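# Stand the drink can upright on the cork coaster

## Task

Set the drink can standing upright at the centre of the round cork coaster. The can has to rest on that coaster, and the coaster has to lie either on the table or on the other coaster, with the gripper supporting neither of them. Then open the gripper and move it away. The result only counts if it stays that way once the robot no longer holds anything in place.

## Robot and tools

Robot: one Doosan M1013 arm with six revolute joints, in the order waist, shoulder, elbow, forearm roll, wrist pitch, wrist roll, carrying a Robotiq 2F-140 two-finger gripper. There is a single arm, so every command is one row for that arm.

Frame: all reported positions are in the scene frame. Its origin sits on the table top right under the arm base, +z is up, and +y is to the left when facing along +x. The base may be slightly tilted against the table. The reported hand position can be off, more so at long reach. The gripper's fingers point along its own +z and close along its own y. end_effector_position is the spot between the pads when they are closed. Closed fingertips stick out about 33 mm past that spot, open ones about 9 mm. While closing, the tips travel roughly 24 mm further from the arm, so keep that much clearance over a surface before you close.

execute_actions: takes "actions", a list holding at most one entry, plus an optional "pictures" flag.
- Empty list: nothing is commanded; you get the current state with camera images.
- Action: {"rows": [...], "steps": n}. rows is a list of 1 to 15 rows; steps is 7 to 15 (15 if omitted), each step 1/30 s. Row k is used on step k; if rows run out, the final row repeats.
- Wait: {"steps": n} with n up to 300 and no rows. It returns once n steps have elapsed since the previous result, and your reply time is counted in them.
- Pictures come only with an empty list or with "pictures": true.
A refused call does nothing to the robot.

Each row has 9 numbers, each in [-1, 1], in this order: djoint_1 to djoint_6 (waist, shoulder, elbow, forearm roll, wrist pitch, wrist roll), then gripper position, gripper force_limit, gripper speed.

The six joint numbers are offsets, not absolute angles. They are measured from the joint angles shown in the most recent result that lists them. Before any result in the scene has shown them, and for any second or later call within one reply, they are measured from where the arm stands when the action begins. Offsets are not added up from row to row. Scale: 1.0 equals 1.398 rad for waist and shoulder, 2.097 rad for the elbow, and 2.622 rad for joints 4 to 6. Stated joint ranges in rad: waist, shoulder, forearm roll, wrist pitch and wrist roll -6.283 to 6.283; elbow -2.792 to 2.792. A call is refused if it asks a joint to go more than 0.010 rad beyond its range end. The real end can be up to 0.010 rad either way from the stated one. A command past it is cut at the end, and the result then says "joint sent to its limit", possibly about an earlier action still running. All zeros is not a pause: it pulls the arm back to the reference angles.

The gripper numbers are absolute settings. position: +1 fully open (140 mm), pads touch near -0.8, -1 closes until something blocks. force_limit: about 14 N at -1, 60 N at 0, 107 N at +1 on parts up to 40 mm wide. speed: gap changes about 30 mm/s at -1, 140 at 0, 250 at +1.

Motion: the drive limits joint speed to 2.09 rad/s (waist, shoulder), 3.14 (elbow), 3.93 (wrist joints), takes 0.3 s to accelerate, and coordinates joints to arrive together. Each step the target stays within 0.456 rad (waist, shoulder), 0.683 (elbow) or 0.854 (wrist joints) of the measured angle. If targets would move the gripper over 70 mm from where it is, all are pulled back proportionally. So large moves need several calls.

Timing: each result is captured 7 steps before its action finishes; those steps run while you think. Between calls the arm keeps heading for the last row's target until it has nearly stopped or a step is HELD; a fresh action is needed to push further. Fingers still in motion keep going.

Result lines: end_effector_position (m), end_effector_quat_wxyz, linear and angular velocities (m/s, rad/s); Joint positions (rad) and Joint velocities (rad/s) in joint order; joint torques (each with fixed offset, scale and noise); Flange force (outside force on the gripper including held weight, with error, largest just after hard stops; "no reading" when unavailable). object_status: 0 moving, 1 blocked while opening, 2 blocked while closing (a grip), 3 reached target or pads met (thin items may still be held). After closing with position -1, confirm a 2. Blocked fingers stay put until the position number changes by 0.01 or more, or the object slips or is lost. To squeeze harder while at 2, raise force_limit and switch position between -1 and -0.98. position_measured is in counts: 3 fully open, 230 pads together, not linear. "joint command not followed" means the clearance check altered or blocked targets (mounts count as arm). HELD marks steps where your row was partly or wholly not sent. MOTOR HOT warns of heating from holding loads; an OVER-TEMPERATURE FAULT brakes the arm to cool.

Faults: contact torque reaching a joint's load limit (waist 323, shoulder 323, elbow 152, wrist joints 42.7 N m, held weight included), or any outside force of 144 N on arm, tool or load, halts the arm for 10 s, yields to the contact and drops the rest of the call.

zoom_image: camera is "cam_high" or "cam_wrist"; region is [x0, y0, x1, y1] in pixels of that camera's latest image (672x504, origin top-left), at most 504 by 504. The wrist camera's nominal frame is link wrist_camera_optical (+z forward, +x image right, +y image down), possibly off by up to about 51 mm and 29 degrees.

read_manual: optional section "licences"; only returns licence text.

finished_scene: pass scene (integer) to end that scene permanently; the result says whether the goal held. The next scene's task comes in that result. Always reply with a tool call; a reply without one ends everything.

Avoid: pushing or dropping anything off the table, dropping or slamming the can, hard hits and strong pushes, and faults. Occasional brief tugs on a held part or shoves on loose objects may occur; check the can stands before finishing.

Each tool is called in YAML: its name, and indented under it one key for each argument.

## Session

execute_actions:
  actions: []

Scene clock: 0.00 s of 3820.00 s.
end_effector_position=(+0.3515, -0.1309, +0.3327) position_measured=3 object_status=3 end_effector_quat_wxyz=(-0.052, +0.091, +0.993, -0.043) end_effector_velocity=(+0.000, +0.001, +0.000) end_effector_angular_velocity=(-0.000, -0.000, +0.002)
Joint positions: [-0.338 -0.2    2.122 -0.119  1.302  4.589]
Joint velocities: [ 0.002 -0.    -0.    -0.     0.     0.   ]
Joint torques (N m, as the joint torque sensors report them, + toward a larger angle): no reading
Flange force (N, the push that the arm receives, along the gripper's own x y z axes): no reading

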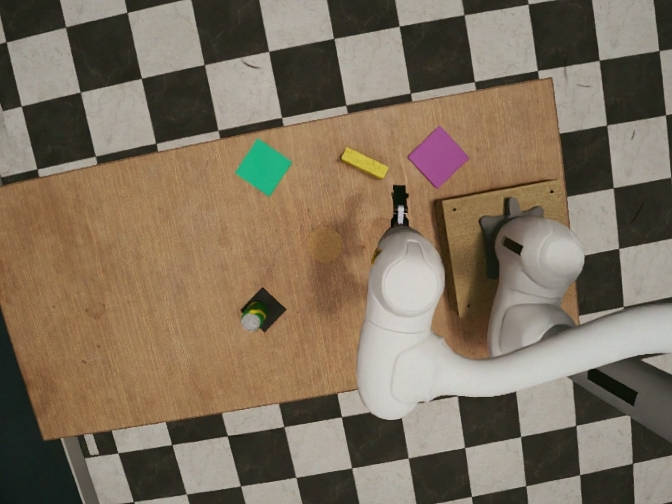

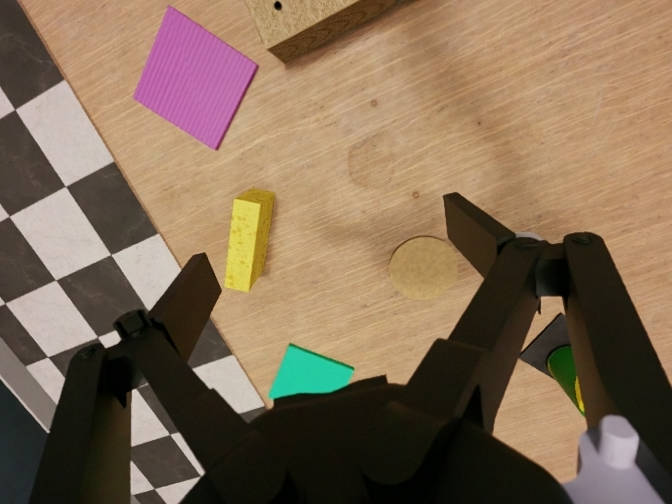

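execute_actions:
  actions:
    - {"rows":[[0.225,0.2677,-0.1487,0.0454,-0.0552,0.038,1,0,0]]}

execute_actions:
  actions:
    - {"steps":20}
  pictures: true

Scene clock: 2.07 s of 3820.00 s.
end_effector_position=(+0.4379, -0.1030, +0.3313) position_measured=3 object_status=3 end_effector_quat_wxyz=(-0.034, +0.063, +0.997, -0.031) end_effector_velocity=(+0.418, +0.174, -0.024) end_effector_angular_velocity=(+0.126, -0.172, +0.277)
Joint positions: [-0.241 -0.084  2.026 -0.082  1.258  4.619]
Joint velocities: [ 0.473  0.561 -0.468  0.178 -0.216  0.148]
Joint torques (N m, as the joint torque sensors report them, + toward a larger angle): [ -0.42 -29.59 -36.15   3.7    0.16  -0.1 ]
Flange force (N, the push that the arm receives, along the gripper's own x y z axes): [-4.0 2.8 -1.9]
Steps of this call (steps 1 to 54: nothing new was sent; steps 55 to 62: the first 8 steps of this action). Readings (joint positions | what the end effector reports):
55: [-0.338 -0.200 2.122 -0.119 1.302 4.589] | position_measured=3 object_status=3
56: [-0.335 -0.196 2.119 -0.118 1.301 4.589] | position_measured=3 object_status=3
58: [-0.310 -0.167 2.094 -0.108 1.290 4.597] | position_measured=3 object_status=3
62: the state above

Scene clock: 2.73 s of 3820.00 s.
end_effector_position=(+0.6195, +0.0153, +0.3014) position_measured=3 object_status=3 end_effector_quat_wxyz=(+0.001, +0.003, +1.000, +0.002) end_effector_velocity=(+0.000, +0.001, -0.002) end_effector_angular_velocity=(+0.001, +0.004, -0.001)
Joint positions: [-0.024  0.174  1.81  -0.     1.158  4.688]
Joint velocities: [ 0.001  0.004 -0.001  0.001  0.001  0.001]
Joint torques (N m, as the joint torque sensors report them, + toward a larger angle): [  0.35 -57.5  -36.18   4.12  -0.02   0.02]
Flange force (N, the push that the arm receives, along the gripper's own x y z axes): [-5.6 -0.8 -1.4]
Kept back: nothing.
Steps of this call (steps 1 to 7: the last 7 steps of your previous action; steps 8 to 20: the robot went on to your last target). Readings (joint positions | what the end effector reports):
1: [-0.225 -0.065 2.010 -0.076 1.250 4.624] | position_measured=3 object_status=3
2: [-0.209 -0.046 1.994 -0.070 1.243 4.629] | position_measured=3 object_status=3
4: [-0.178 -0.009 1.963 -0.058 1.229 4.639] | position_measured=3 object_status=3
8: [-0.116 0.065 1.901 -0.035 1.200 4.659] | position_measured=3 object_status=3
20: the state above

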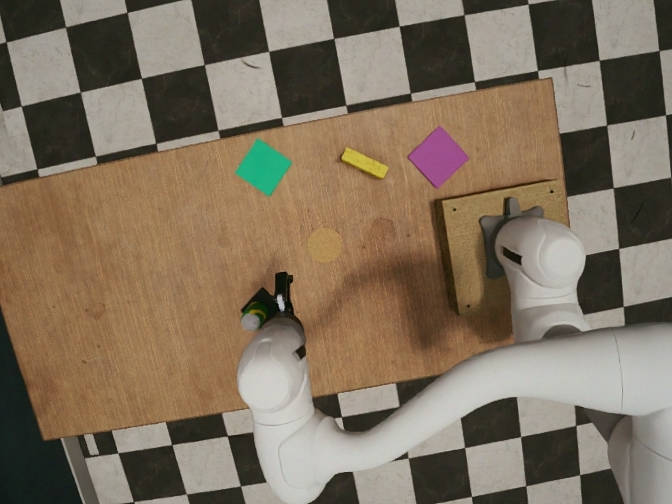

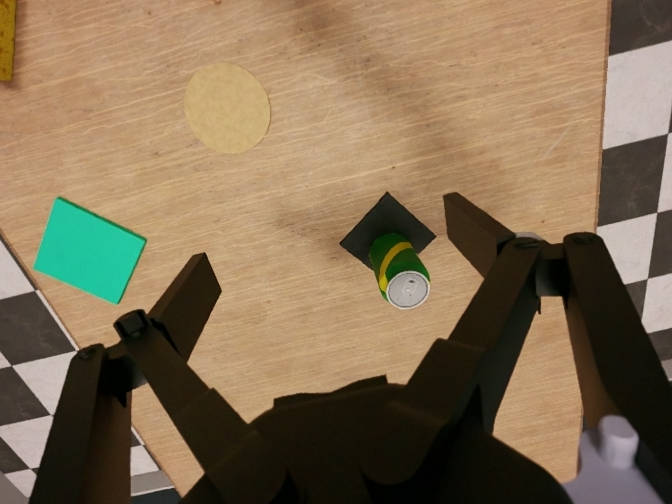

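execute_actions:
  actions:
    - {"rows":[[0.0456,0.1551,-0.0906,0,-0.0104,0.0244,1,0,0]]}

execute_actions:
  actions:
    - {"steps":10}
  pictures: true

Scene clock: 3.83 s of 3820.00 s.
end_effector_position=(+0.6936, +0.0400, +0.2741) position_measured=3 object_status=3 end_effector_quat_wxyz=(+0.001, +0.003, +1.000, +0.002) end_effector_velocity=(+0.368, +0.141, -0.163) end_effector_angular_velocity=(+0.000, -0.003, -0.000)
Joint positions: [ 0.015  0.305  1.696 -0.     1.141  4.727]
Joint velocities: [ 0.197  0.666 -0.585  0.    -0.084  0.197]
Joint torques (N m, as the joint torque sensors report them, + toward a larger angle): [  2.65 -68.38 -35.02   3.83  -0.24  -0.21]
Flange force (N, the push that the arm receives, along the gripper's own x y z axes): [-3.2 -1.5 -1.7]
Steps of this call (steps 1 to 15: the robot went on to your last target; steps 16 to 25: nothing new was sent; steps 26 to 33: the first 8 steps of this action). Readings (joint positions | what the end effector reports):
26: [-0.023 0.175 1.810 -0.000 1.158 4.689] | position_measured=3 object_status=3
27: [-0.022 0.178 1.807 -0.000 1.157 4.690] | position_measured=3 object_status=3
29: [-0.013 0.208 1.781 -0.000 1.153 4.698] | position_measured=3 object_status=3
33: the state above

Scene clock: 4.17 s of 3820.00 s.
end_effector_position=(+0.7399, +0.0592, +0.2510) position_measured=3 object_status=3 end_effector_quat_wxyz=(+0.001, +0.003, +1.000, +0.002) end_effector_velocity=(+0.002, -0.001, -0.001) end_effector_angular_velocity=(-0.000, +0.000, -0.002)
Joint positions: [ 0.04   0.391  1.62  -0.     1.13   4.752]
Joint velocities: [-0.001  0.004 -0.004 -0.    -0.     0.001]
Joint torques (N m, as the joint torque sensors report them, + toward a larger angle): [  0.5  -80.63 -35.57   4.25  -0.27   0.06]
Flange force (N, the push that the arm receives, along the gripper's own x y z axes): [-9.8 0.2 -0.1]
Kept back: nothing.
Steps of this call (steps 1 to 7: the last 7 steps of your previous action; steps 8 to 10: the robot went on to your last target). Readings (joint positions | what the end effector reports):
1: [0.022 0.328 1.676 -0.000 1.138 4.734] | position_measured=3 object_status=3
2: [0.028 0.349 1.657 -0.000 1.136 4.740] | position_measured=3 object_status=3
4: [0.037 0.379 1.631 -0.000 1.132 4.749] | position_measured=3 object_status=3
8: [0.040 0.390 1.621 -0.000 1.131 4.752] | position_measured=3 object_status=3
10: the state above

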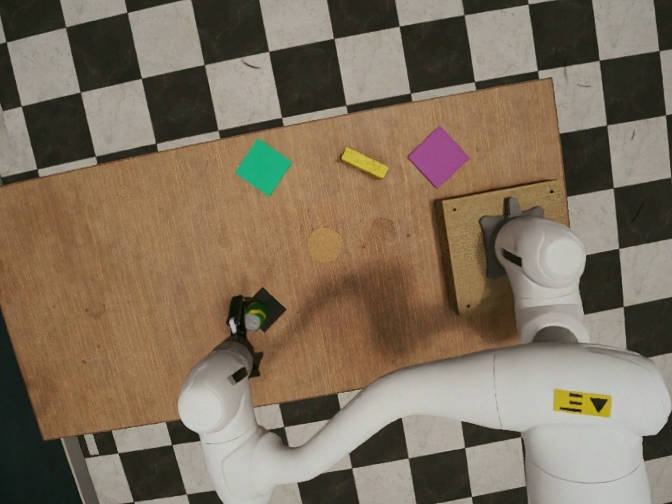

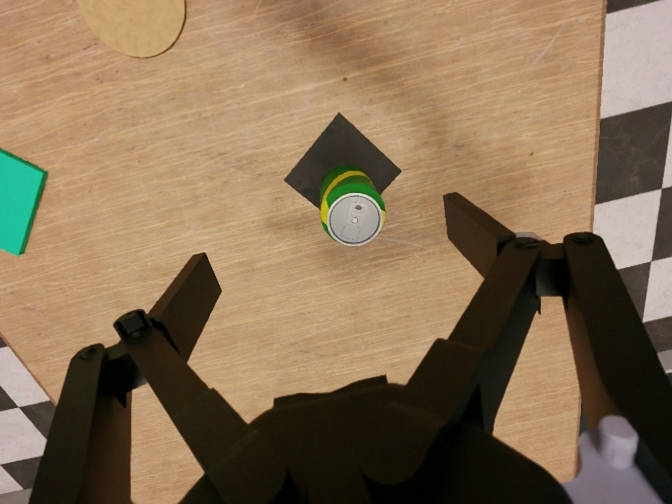

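execute_actions:
  actions:
    - {"rows":[[0.0178,0.0997,0.0038,0,-0.056,0.0095,1,0,0]]}

execute_actions:
  actions:
    - {"steps":10}
  pictures: true

Scene clock: 5.60 s of 3820.00 s.
end_effector_position=(+0.7689, +0.0757, +0.1652) position_measured=3 object_status=3 end_effector_quat_wxyz=(+0.001, +0.003, +1.000, +0.002) end_effector_velocity=(+0.094, +0.070, -0.374) end_effector_angular_velocity=(-0.001, +0.018, +0.000)
Joint positions: [ 0.06   0.5    1.626 -0.     1.016  4.772]
Joint velocities: [ 0.082  0.463  0.035  0.    -0.48   0.081]
Joint torques (N m, as the joint torque sensors report them, + toward a larger angle): [ -0.92 -98.44 -36.62   3.77  -0.09   0.21]
Flange force (N, the push that the arm receives, along the gripper's own x y z axes): [-4.2 1.4 0.0]
Steps of this call (steps 1 to 30: the robot went on to your last target; steps 31 to 35: nothing new was sent; steps 36 to 43: the first 8 steps of this action). Readings (joint positions | what the end effector reports):
36: [0.040 0.391 1.620 -0.000 1.130 4.752] | position_measured=3 object_status=3
37: [0.041 0.395 1.620 -0.000 1.126 4.753] | position_measured=3 object_status=3
39: [0.046 0.424 1.621 -0.000 1.095 4.758] | position_measured=3 object_status=3
43: the state above

Scene clock: 5.93 s of 3820.00 s.
end_effector_position=(+0.7751, +0.0803, +0.1412) position_measured=3 object_status=3 end_effector_quat_wxyz=(+0.001, +0.003, +1.000, +0.002) end_effector_velocity=(+0.000, -0.000, -0.001) end_effector_angular_velocity=(+0.000, +0.000, -0.000)
Joint positions: [ 0.065  0.53   1.628 -0.     0.984  4.777]
Joint velocities: [-0.     0.002 -0.001  0.    -0.001 -0.   ]
Joint torques (N m, as the joint torque sensors report them, + toward a larger angle): [  1.18 -86.09 -33.17   3.73  -0.04  -0.05]
Flange force (N, the push that the arm receives, along the gripper's own x y z axes): [-2.6 -0.7 -2.1]
Kept back: nothing.
Steps of this call (steps 1 to 7: the last 7 steps of your previous action; steps 8 to 10: the robot went on to your last target). Readings (joint positions | what the end effector reports):
1: [0.062 0.514 1.627 -0.000 1.001 4.774] | position_measured=3 object_status=3
2: [0.064 0.523 1.628 -0.000 0.992 4.776] | position_measured=3 object_status=3
4: [0.065 0.529 1.628 -0.000 0.985 4.777] | position_measured=3 object_status=3
8: [0.065 0.530 1.628 -0.000 0.984 4.777] | position_measured=3 object_status=3
10: the state above

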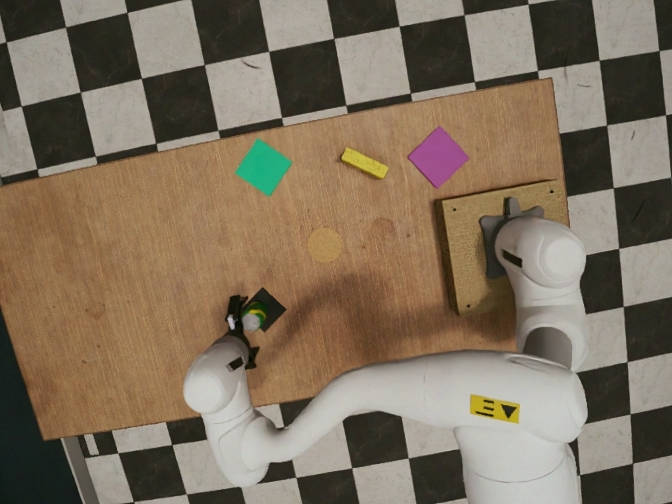

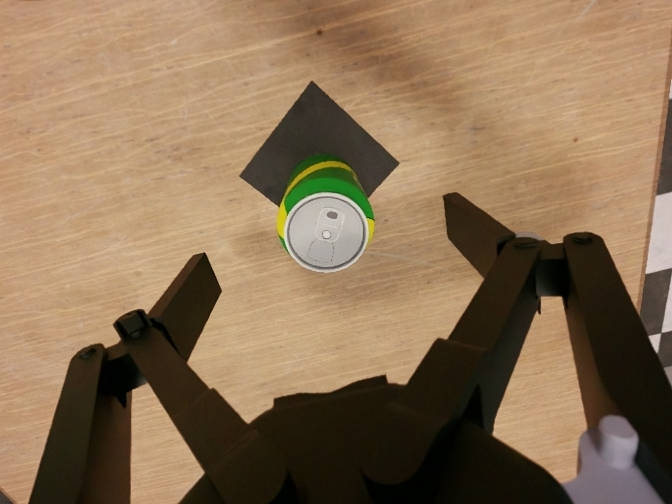

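execute_actions:
  actions:
    - {"rows":[[0,0.044,0.0182,0,-0.0381,0,1,0,0]],"steps":12}

execute_actions:
  actions:
    - {"rows":[[0,0,0,0,0,0,-1,0,0]]}
  pictures: true

execute_actions:
  actions:
    - {"steps":15}
  pictures: true

Scene clock: 6.47 s of 3820.00 s.
end_effector_position=(+0.7745, +0.0806, +0.0918) position_measured=3 object_status=3 end_effector_quat_wxyz=(+0.000, +0.003, +1.000, +0.002) end_effector_velocity=(-0.032, -0.002, -0.395) end_effector_angular_velocity=(-0.007, +0.046, +0.004)
Joint positions: [0.065 0.576 1.657 0.    0.91  4.777]
Joint velocities: [-0.001  0.372  0.24  -0.006 -0.565 -0.001]
Joint torques (N m, as the joint torque sensors report them, + toward a larger angle): [   6.42 -147.4   -51.96    5.45   -0.05    0.06]
Flange force (N, the push that the arm receives, along the gripper's own x y z axes): [-9.4 -1.2 6.6]
Steps of this call (steps 1 to 11: the robot went on to your last target; steps 12 to 16: the first 5 steps of this action). Readings (joint positions | what the end effector reports):
12: [0.065 0.530 1.628 -0.000 0.983 4.777] | position_measured=3 object_status=3
13: [0.065 0.534 1.630 0.000 0.977 4.777] | position_measured=3 object_status=3
15: [0.065 0.561 1.647 0.000 0.932 4.777] | position_measured=3 object_status=3
16: the state above

Scene clock: 6.97 s of 3820.00 s.
end_effector_position=(+0.7745, +0.0807, +0.0763) position_measured=52 object_status=0 end_effector_quat_wxyz=(+0.001, +0.003, +1.000, +0.002) end_effector_velocity=(+0.000, +0.000, +0.000) end_effector_angular_velocity=(+0.000, -0.000, -0.000)
Joint positions: [0.065 0.591 1.666 0.    0.884 4.777]
Joint velocities: [ 0.    -0.    -0.     0.     0.     0.001]
Joint torques (N m, as the joint torque sensors report them, + toward a larger angle): [  1.12 -89.55 -30.42   3.51   0.     0.24]
Flange force (N, the push that the arm receives, along the gripper's own x y z axes): [-4.0 -1.0 -1.3]
Steps of this call (steps 1 to 7: the last 7 steps of your previous action; steps 8 to 15: the first 8 steps of this action, its rows measured from where the robot was after step 7). Readings (joint positions | what the end effector reports):
7: [0.065 0.591 1.666 0.000 0.884 4.777] | position_measured=3 object_status=3
8: [0.065 0.591 1.666 0.000 0.884 4.777] | position_measured=3 object_status=0
9: [0.065 0.591 1.666 0.000 0.884 4.777] | position_measured=6 object_status=0
11: [0.065 0.591 1.666 0.000 0.884 4.777] | position_measured=21 object_status=0
15: the state above

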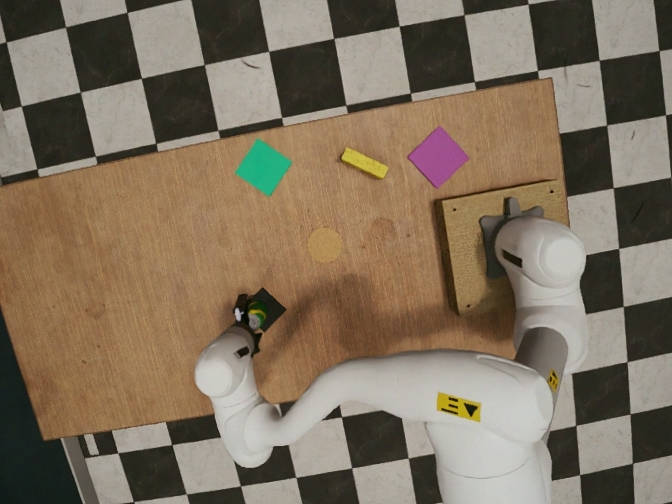

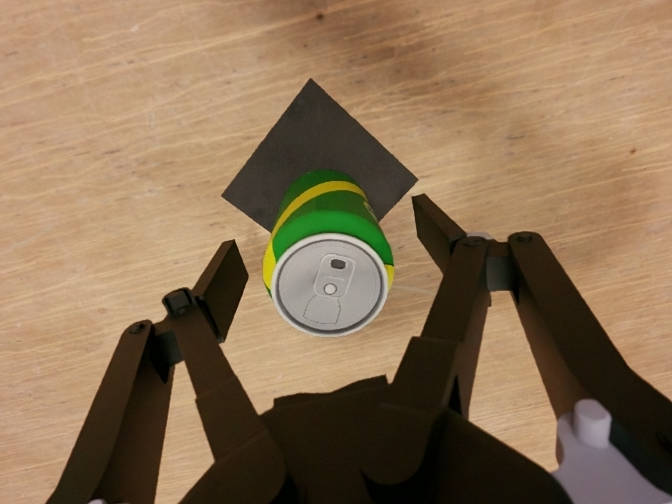

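Scene clock: 7.47 s of 3820.00 s.
end_effector_position=(+0.7746, +0.0807, +0.0765) position_measured=138 object_status=0 end_effector_quat_wxyz=(+0.001, +0.003, +1.000, +0.002) end_effector_velocity=(+0.000, +0.001, +0.000) end_effector_angular_velocity=(+0.000, -0.001, +0.000)
Joint positions: [0.065 0.591 1.666 0.    0.884 4.777]
Joint velocities: [ 0.001 -0.    -0.     0.    -0.001  0.001]
Joint torques (N m, as the joint torque sensors report them, + toward a larger angle): [  1.58 -83.99 -27.11   3.7   -0.36   0.08]
Flange force (N, the push that the arm receives, along the gripper's own x y z axes): [-4.9 -0.8 -8.8]
Kept back: nothing.
Steps of this call (steps 1 to 7: the last 7 steps of your previous action; steps 8 to 15: the robot went on to your last target). Readings (joint positions | what the end effector reports):
1: [0.065 0.591 1.666 0.000 0.884 4.777] | position_measured=59 object_status=0
2: [0.065 0.591 1.666 0.000 0.884 4.777] | position_measured=67 object_status=0
4: [0.065 0.591 1.666 0.000 0.884 4.777] | position_measured=82 object_status=0
8: [0.065 0.591 1.666 0.000 0.884 4.777] | position_measured=112 object_status=0
15: the state above
The arm was judged still, so your last target was given up. Only a new action makes it travel on or press farther. Fingers that are still opening or closing keep moving.

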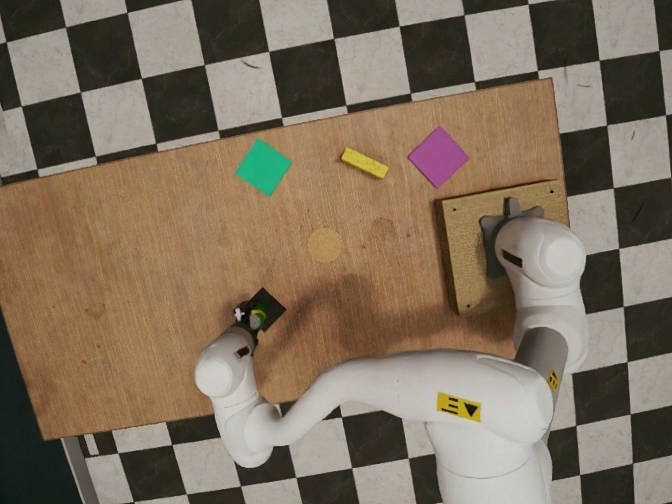

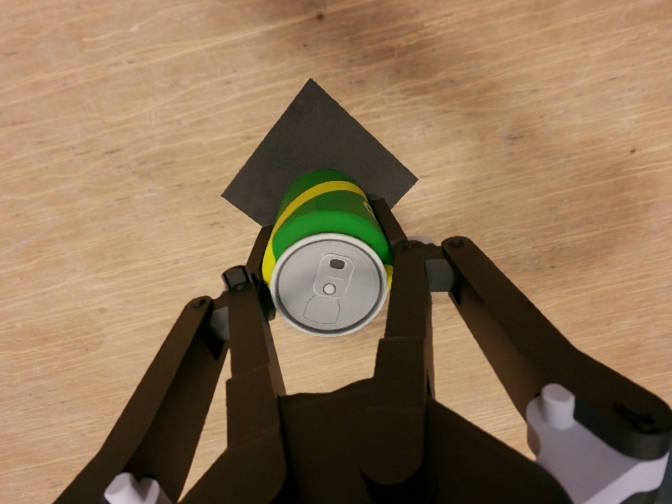

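execute_actions:
  actions:
    - {"rows":[[0,-0.002,-0.001,0,0.002,0,-1,0,0],[0,-0.005,-0.002,0,0.0043,0,-1,0,0],[0,-0.009,-0.0037,0,0.0078,0,-1,0,0],[0,-0.013,-0.0053,0,0.0112,0,-1,0,0],[0,-0.017,-0.007,0,0.0147,0,-1,0,0],[0,-0.02,-0.0082,0,0.0173,0,-1,0,0],[0,-0.022,-0.009,0,0.019,0,-1,0,0]],"steps":12}

execute_actions:
  actions:
    - {"rows":[[-0.1936,-0.2225,0.2322,0,-0.067,-0.1032,-1,0,0]]}

execute_actions:
  actions:
    - {"steps":22}
  pictures: true

Scene clock: 8.47 s of 3820.00 s.
end_effector_position=(+0.7749, +0.0806, +0.0872) position_measured=138 object_status=2 end_effector_quat_wxyz=(+0.001, +0.003, +1.000, +0.002) end_effector_velocity=(+0.009, -0.001, +0.143) end_effector_angular_velocity=(+0.001, -0.009, -0.001)
Joint positions: [0.065 0.581 1.66  0.    0.901 4.777]
Joint velocities: [-0.001 -0.137 -0.084 -0.     0.212  0.   ]
Joint torques (N m, as the joint torque sensors report them, + toward a larger angle): [   1.75 -100.49  -34.38    3.65   -0.17    0.04]
Flange force (N, the push that the arm receives, along the gripper's own x y z axes): [-7.2 -0.8 4.3]
Steps of this call (steps 1 to 25: nothing new was sent; steps 26 to 30: the first 5 steps of this action). Readings (joint positions | what the end effector reports):
26: [0.065 0.591 1.666 0.000 0.884 4.777] | position_measured=138 object_status=2
27: [0.065 0.591 1.666 0.000 0.886 4.777] | position_measured=138 object_status=2
29: [0.065 0.585 1.663 0.000 0.894 4.777] | position_measured=138 object_status=2
30: the state above

Scene clock: 8.97 s of 3820.00 s.
end_effector_position=(+0.7064, +0.0152, +0.1137) position_measured=138 object_status=2 end_effector_quat_wxyz=(+0.002, +0.003, +1.000, +0.002) end_effector_velocity=(-0.362, -0.289, +0.012) end_effector_angular_velocity=(-0.001, +0.005, -0.003)
Joint positions: [-0.021  0.46   1.804  0.     0.876  4.691]
Joint velocities: [-0.423 -0.483  0.758 -0.    -0.271 -0.42 ]
Joint torques (N m, as the joint torque sensors report them, + toward a larger angle): [  2.96 -83.46 -30.97   3.21   0.01   0.58]
Flange force (N, the push that the arm receives, along the gripper's own x y z axes): [-5.3 -2.3 4.6]
Steps of this call (steps 1 to 7: the last 7 steps of your previous action; steps 8 to 15: the first 8 steps of this action, its rows measured from where the robot was after step 7). Readings (joint positions | what the end effector reports):
7: [0.065 0.561 1.648 0.000 0.933 4.777] | position_measured=138 object_status=2
8: [0.065 0.561 1.648 0.000 0.933 4.777] | position_measured=138 object_status=2
9: [0.063 0.557 1.653 0.000 0.931 4.775] | position_measured=138 object_status=2
11: [0.039 0.529 1.696 0.000 0.914 4.750] | position_measured=138 object_status=2
15: the state above

Scene clock: 9.70 s of 3820.00 s.
end_effector_position=(+0.5324, -0.0790, +0.1092) position_measured=138 object_status=2 end_effector_quat_wxyz=(+0.001, +0.003, +1.000, +0.003) end_effector_velocity=(-0.001, +0.000, -0.000) end_effector_angular_velocity=(+0.000, -0.000, +0.001)
Joint positions: [-0.205  0.25   2.135  0.     0.757  4.507]
Joint velocities: [ 0.    -0.001  0.002  0.    -0.001 -0.001]
Joint torques (N m, as the joint torque sensors report them, + toward a larger angle): [  1.55 -58.32 -29.29   3.13  -0.36  -0.07]
Flange force (N, the push that the arm receives, along the gripper's own x y z axes): [-4.1 -2.8 5.5]
Kept back: nothing.
Steps of this call (steps 1 to 7: the last 7 steps of your previous action; steps 8 to 22: the robot went on to your last target). Readings (joint positions | what the end effector reports):
1: [-0.036 0.444 1.830 0.000 0.867 4.676] | position_measured=138 object_status=2
2: [-0.050 0.428 1.856 0.000 0.858 4.662] | position_measured=138 object_status=2
4: [-0.079 0.395 1.907 0.000 0.839 4.633] | position_measured=138 object_status=2
8: [-0.137 0.328 2.012 0.000 0.802 4.575] | position_measured=138 object_status=2
22: the state above

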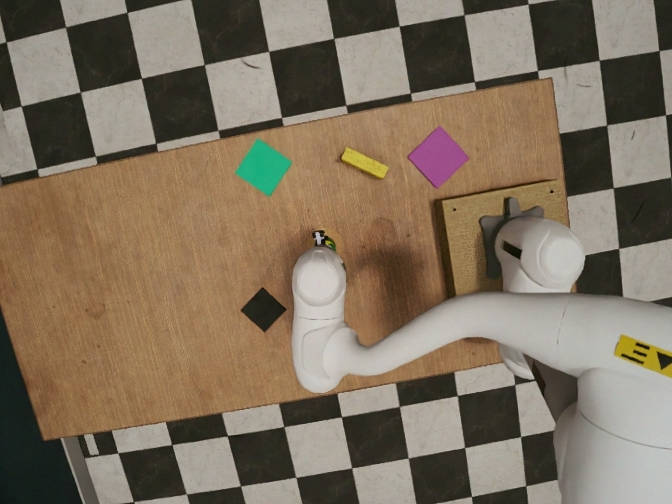

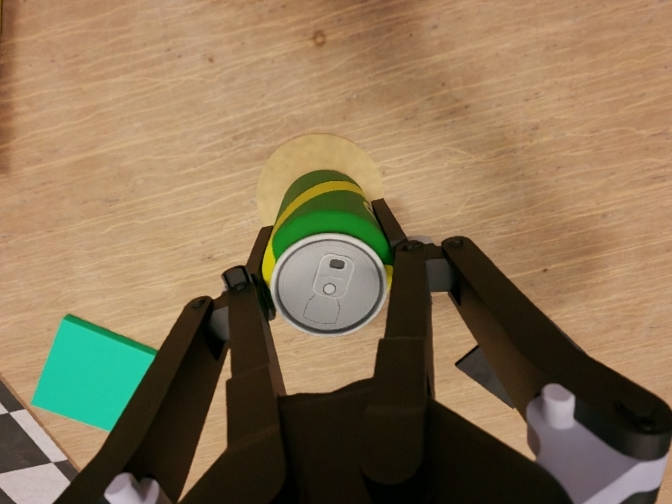

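execute_actions:
  actions:
    - {"rows":[[0,0.0028,0.0008,0,-0.0022,0,-1,0,0],[0,0.007,0.002,0,-0.0054,0,-1,0,0],[0,0.0113,0.0033,0,-0.0087,0,-1,0,0],[0,0.0156,0.0046,0,-0.012,0,-1,0,0],[0,0.0198,0.0058,0,-0.0153,0,-1,0,0],[0,0.0226,0.0066,0,-0.0174,0,-1,0,0],[0,0.0255,0.0075,0,-0.0196,0,-1,0,0],[0,0.027,0.0079,0,-0.0208,0,-1,0,0],[0,0.0283,0.0083,0,-0.0218,0,-1,0,0]],"steps":12}

execute_actions:
  actions:
    - {"steps":10}
  pictures: true

zoom_image:
  camera: "cam_wrist"
  region: [220,110,430,270]

Scene clock: 10.40 s of 3820.00 s.
end_effector_position=(+0.5326, -0.0790, +0.1001) position_measured=138 object_status=2 end_effector_quat_wxyz=(+0.001, +0.003, +1.000, +0.002) end_effector_velocity=(-0.002, +0.001, -0.107) end_effector_angular_velocity=(+0.001, +0.006, -0.000)
Joint positions: [-0.206  0.263  2.14   0.     0.739  4.507]
Joint velocities: [-0.     0.152  0.068  0.    -0.214 -0.   ]
Joint torques (N m, as the joint torque sensors report them, + toward a larger angle): [  1.26 -52.23 -27.01   2.95  -0.08   0.19]
Flange force (N, the push that the arm receives, along the gripper's own x y z axes): [-0.7 -3.1 1.2]
Steps of this call (steps 1 to 15: the robot went on to your last target; step 16: nothing new was sent; steps 17 to 21: the first 5 steps of this action). Readings (joint positions | what the end effector reports):
17: [-0.206 0.250 2.135 0.000 0.757 4.507] | position_measured=138 object_status=2
18: [-0.206 0.251 2.135 0.000 0.755 4.507] | position_measured=138 object_status=2
20: [-0.206 0.258 2.138 0.000 0.745 4.507] | position_measured=138 object_status=2
21: the state above

Scene clock: 10.73 s of 3820.00 s.
end_effector_position=(+0.5325, -0.0789, +0.0816) position_measured=138 object_status=2 end_effector_quat_wxyz=(+0.001, +0.003, +1.000, +0.002) end_effector_velocity=(-0.001, -0.000, -0.003) end_effector_angular_velocity=(-0.000, -0.000, -0.001)
Joint positions: [-0.206  0.289  2.152  0.     0.7    4.507]
Joint velocities: [-0.001  0.003  0.003 -0.    -0.006  0.   ]
Joint torques (N m, as the joint torque sensors report them, + toward a larger angle): [  0.78 -56.   -26.71   3.04  -0.27   0.01]
Flange force (N, the push that the arm receives, along the gripper's own x y z axes): [0.6 -0.8 -1.7]
Kept back: nothing.
Steps of this call (steps 1 to 7: the last 7 steps of your previous action; steps 8 to 10: the robot went on to your last target). Readings (joint positions | what the end effector reports):
1: [-0.206 0.268 2.143 0.000 0.731 4.507] | position_measured=138 object_status=2
2: [-0.206 0.273 2.145 0.000 0.723 4.507] | position_measured=138 object_status=2
4: [-0.206 0.282 2.149 0.000 0.711 4.507] | position_measured=138 object_status=2
8: [-0.206 0.289 2.152 0.000 0.701 4.507] | position_measured=138 object_status=2
10: the state above

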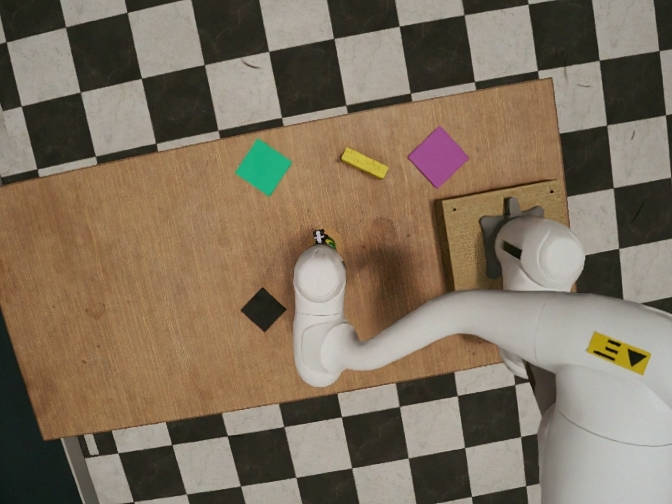

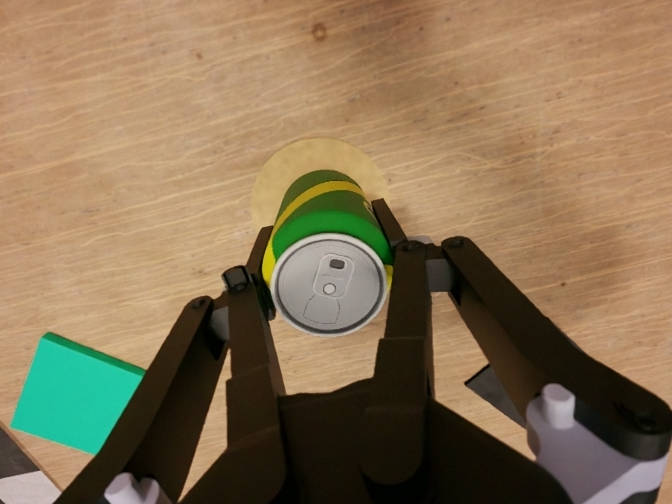

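Region (220, 110, 430, 270) of cam_wrist's 672x504 image, scaled by 2.400, with more detail than that image has; it fills the top 384 rows of this view, and the rest is white.

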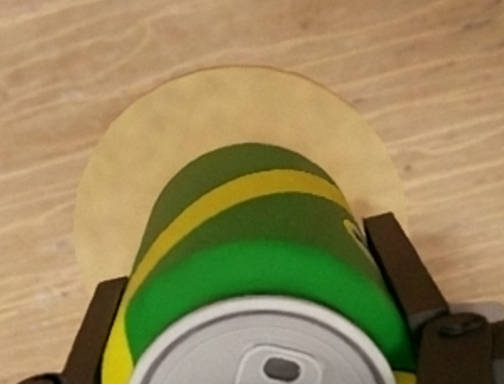

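execute_actions:
  actions:
    - {"rows":[[0,0.001,0.0003,0,-0.0008,0,-1,0,0],[0,0.002,0.0005,0,-0.0015,0,-1,0,0],[0,0.003,0.0008,0,-0.0022,0,-1,0,0]],"steps":15}

Scene clock: 11.17 s of 3820.00 s.
end_effector_position=(+0.5324, -0.0788, +0.0788) position_measured=138 object_status=2 end_effector_quat_wxyz=(+0.001, +0.003, +1.000, +0.002) end_effector_velocity=(+0.000, +0.000, -0.002) end_effector_angular_velocity=(+0.000, -0.001, -0.000)
Joint positions: [-0.206  0.293  2.154  0.     0.695  4.507]
Joint velocities: [ 0.001  0.002  0.001  0.    -0.004  0.001]
Joint torques (N m, as the joint torque sensors report them, + toward a larger angle): [  2.01 -60.17 -27.46   2.89  -0.35   0.2 ]
Flange force (N, the push that the arm receives, along the gripper's own x y z axes): [-2.5 -4.0 4.4]
Steps of this call (steps 1 to 5: the robot went on to your last target; steps 6 to 13: the first 8 steps of this action). Readings (joint positions | what the end effector reports):
6: [-0.206 0.289 2.152 0.000 0.700 4.507] | position_measured=138 object_status=2
7: [-0.206 0.290 2.152 0.000 0.699 4.507] | position_measured=138 object_status=2
9: [-0.206 0.292 2.153 0.000 0.697 4.507] | position_measured=138 object_status=2
13: the state above

execute_actions:
  actions:
    - {"rows":[[0,0.001,0.0003,0,-0.0008,0,-1,0,0],[0,0.002,0.0005,0,-0.0015,0,-1,0,0],[0,0.0033,0.0009,0,-0.0025,0,-1,0,0]],"steps":15}

Scene clock: 11.67 s of 3820.00 s.
end_effector_position=(+0.5327, -0.0789, +0.0762) position_measured=138 object_status=2 end_effector_quat_wxyz=(+0.001, +0.003, +1.000, +0.002) end_effector_velocity=(-0.001, +0.000, -0.004) end_effector_angular_velocity=(-0.001, +0.001, +0.001)
Joint positions: [-0.206  0.297  2.155  0.     0.689  4.507]
Joint velocities: [ 0.     0.005  0.003 -0.001 -0.008  0.   ]
Joint torques (N m, as the joint torque sensors report them, + toward a larger angle): [ -1.33 -15.04  -6.7    2.26  -6.18  -0.06]
Flange force (N, the push that the arm receives, along the gripper's own x y z axes): [9.7 4.4 -86.6]
Steps of this call (steps 1 to 7: the last 7 steps of your previous action; steps 8 to 15: the first 8 steps of this action). Readings (joint positions | what the end effector reports):
8: [-0.206 0.293 2.154 0.000 0.695 4.507] | position_measured=138 object_status=2
9: [-0.206 0.294 2.154 0.000 0.694 4.507] | position_measured=138 object_status=2
11: [-0.206 0.296 2.155 0.000 0.691 4.507] | position_measured=138 object_status=2
15: the state above

Firm contact; back off, release, retreat.

execute_actions:
  actions:
    - {"rows":[[0,-0.002,-0.0005,0,0.0015,0,0.3,0,0]],"steps":10}

execute_actions:
  actions:
    - {"rows":[[0,-0.045,-0.014,0,0.035,0,1,0,0],[0,-0.045,-0.014,0,0.035,0,1,0,0],[0,-0.045,-0.014,0,0.035,0,1,0,0],[0,-0.09,-0.033,0,0.074,0,1,0,0],[0,-0.09,-0.033,0,0.074,0,1,0,0],[0,-0.09,-0.033,0,0.074,0,1,0,0],[0,-0.09,-0.033,0,0.074,0,1,0,0],[0,-0.19,-0.09,0,0.173,0,1,0,0]]}

execute_actions:
  actions:
    - {"steps":16}
  pictures: true

Scene clock: 12.10 s of 3820.00 s.
end_effector_position=(+0.5319, -0.0787, +0.0764) position_measured=130 object_status=0 end_effector_quat_wxyz=(+0.001, +0.003, +1.000, +0.003) end_effector_velocity=(-0.006, +0.001, +0.015) end_effector_angular_velocity=(+0.001, +0.007, +0.001)
Joint positions: [-0.206  0.297  2.156  0.     0.69   4.507]
Joint velocities: [-0.    -0.028 -0.001 -0.     0.036 -0.001]
Joint torques (N m, as the joint torque sensors report them, + toward a larger angle): [  2.51 -67.27 -29.15   3.36  -0.44   0.17]
Flange force (N, the push that the arm receives, along the gripper's own x y z axes): [-6.1 -3.7 0.5]
Steps of this call (steps 1 to 7: the last 7 steps of your previous action; steps 8 to 10: the robot went on to your last target; steps 11 to 13: the first 3 steps of this action). Readings (joint positions | what the end effector reports):
11: [-0.206 0.298 2.155 0.000 0.688 4.507] | position_measured=138 object_status=0
12: [-0.206 0.297 2.155 0.000 0.689 4.507] | position_measured=138 object_status=0
13: the state above

Scene clock: 12.60 s of 3820.00 s.
end_effector_position=(+0.5343, -0.0797, +0.1561) position_measured=42 object_status=0 end_effector_quat_wxyz=(+0.002, +0.003, +1.000, +0.002) end_effector_velocity=(-0.006, -0.000, +0.343) end_effector_angular_velocity=(-0.001, -0.006, -0.001)
Joint positions: [-0.206  0.19   2.098  0.     0.852  4.507]
Joint velocities: [ 0.    -0.432 -0.263  0.     0.689  0.001]
Joint torques (N m, as the joint torque sensors report them, + toward a larger angle): [  0.39 -30.72 -21.05   2.6    0.02  -0.13]
Flange force (N, the push that the arm receives, along the gripper's own x y z axes): [-2.5 -4.7 -1.4]
Steps of this call (steps 1 to 7: the last 7 steps of your previous action; steps 8 to 15: the first 8 steps of this action, its rows measured from where the robot was after step 7). Readings (joint positions | what the end effector reports):
7: [-0.206 0.295 2.154 0.000 0.693 4.507] | position_measured=91 object_status=0
8: [-0.206 0.295 2.154 0.000 0.693 4.507] | position_measured=91 object_status=0
9: [-0.206 0.291 2.152 0.000 0.699 4.507] | position_measured=88 object_status=0
11: [-0.206 0.263 2.139 0.000 0.739 4.507] | position_measured=73 object_status=0
15: the state above

Scene clock: 13.13 s of 3820.00 s.
end_effector_position=(+0.5229, -0.0780, +0.3044) position_measured=3 object_status=3 end_effector_quat_wxyz=(+0.001, +0.003, +1.000, +0.002) end_effector_velocity=(-0.001, +0.001, +0.002) end_effector_angular_velocity=(+0.000, +0.000, +0.002)
Joint positions: [-0.206  0.029  1.966 -0.     1.146  4.507]
Joint velocities: [ 0.001 -0.003 -0.001  0.     0.004 -0.001]
Joint torques (N m, as the joint torque sensors report them, + toward a larger angle): [  1.8  -39.99 -36.49   3.99  -0.08   0.26]
Flange force (N, the push that the arm receives, along the gripper's own x y z axes): [-0.6 -3.7 -2.0]
Kept back: nothing.
Steps of this call (steps 1 to 7: the last 7 steps of your previous action; steps 8 to 16: the robot went on to your last target). Readings (joint positions | what the end effector reports):
1: [-0.206 0.176 2.087 -0.000 0.878 4.507] | position_measured=35 object_status=0
2: [-0.206 0.159 2.073 -0.000 0.909 4.507] | position_measured=27 object_status=0
4: [-0.206 0.124 2.044 -0.000 0.973 4.507] | position_measured=12 object_status=0
8: [-0.206 0.058 1.989 -0.000 1.094 4.507] | position_measured=3 object_status=0
16: the state above

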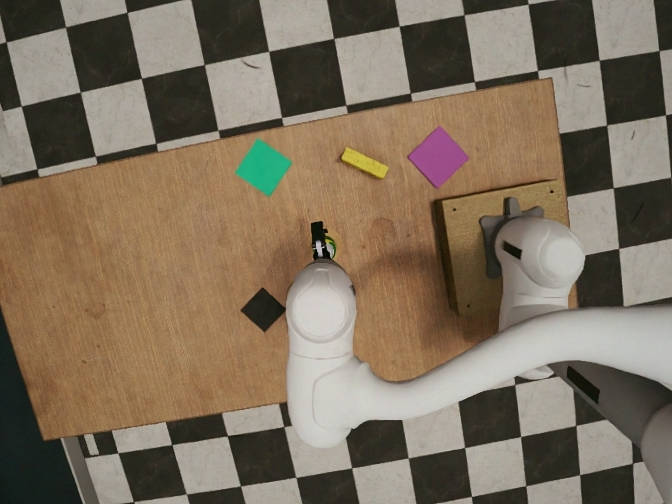

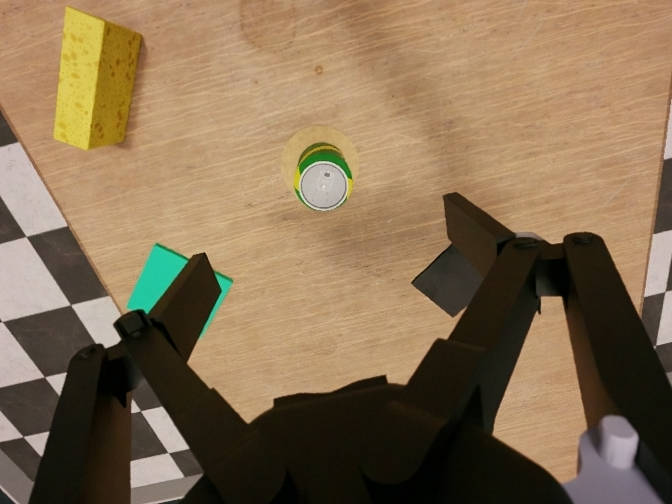

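finished_scene:
  scene: 1

The scene is finished: the task was done.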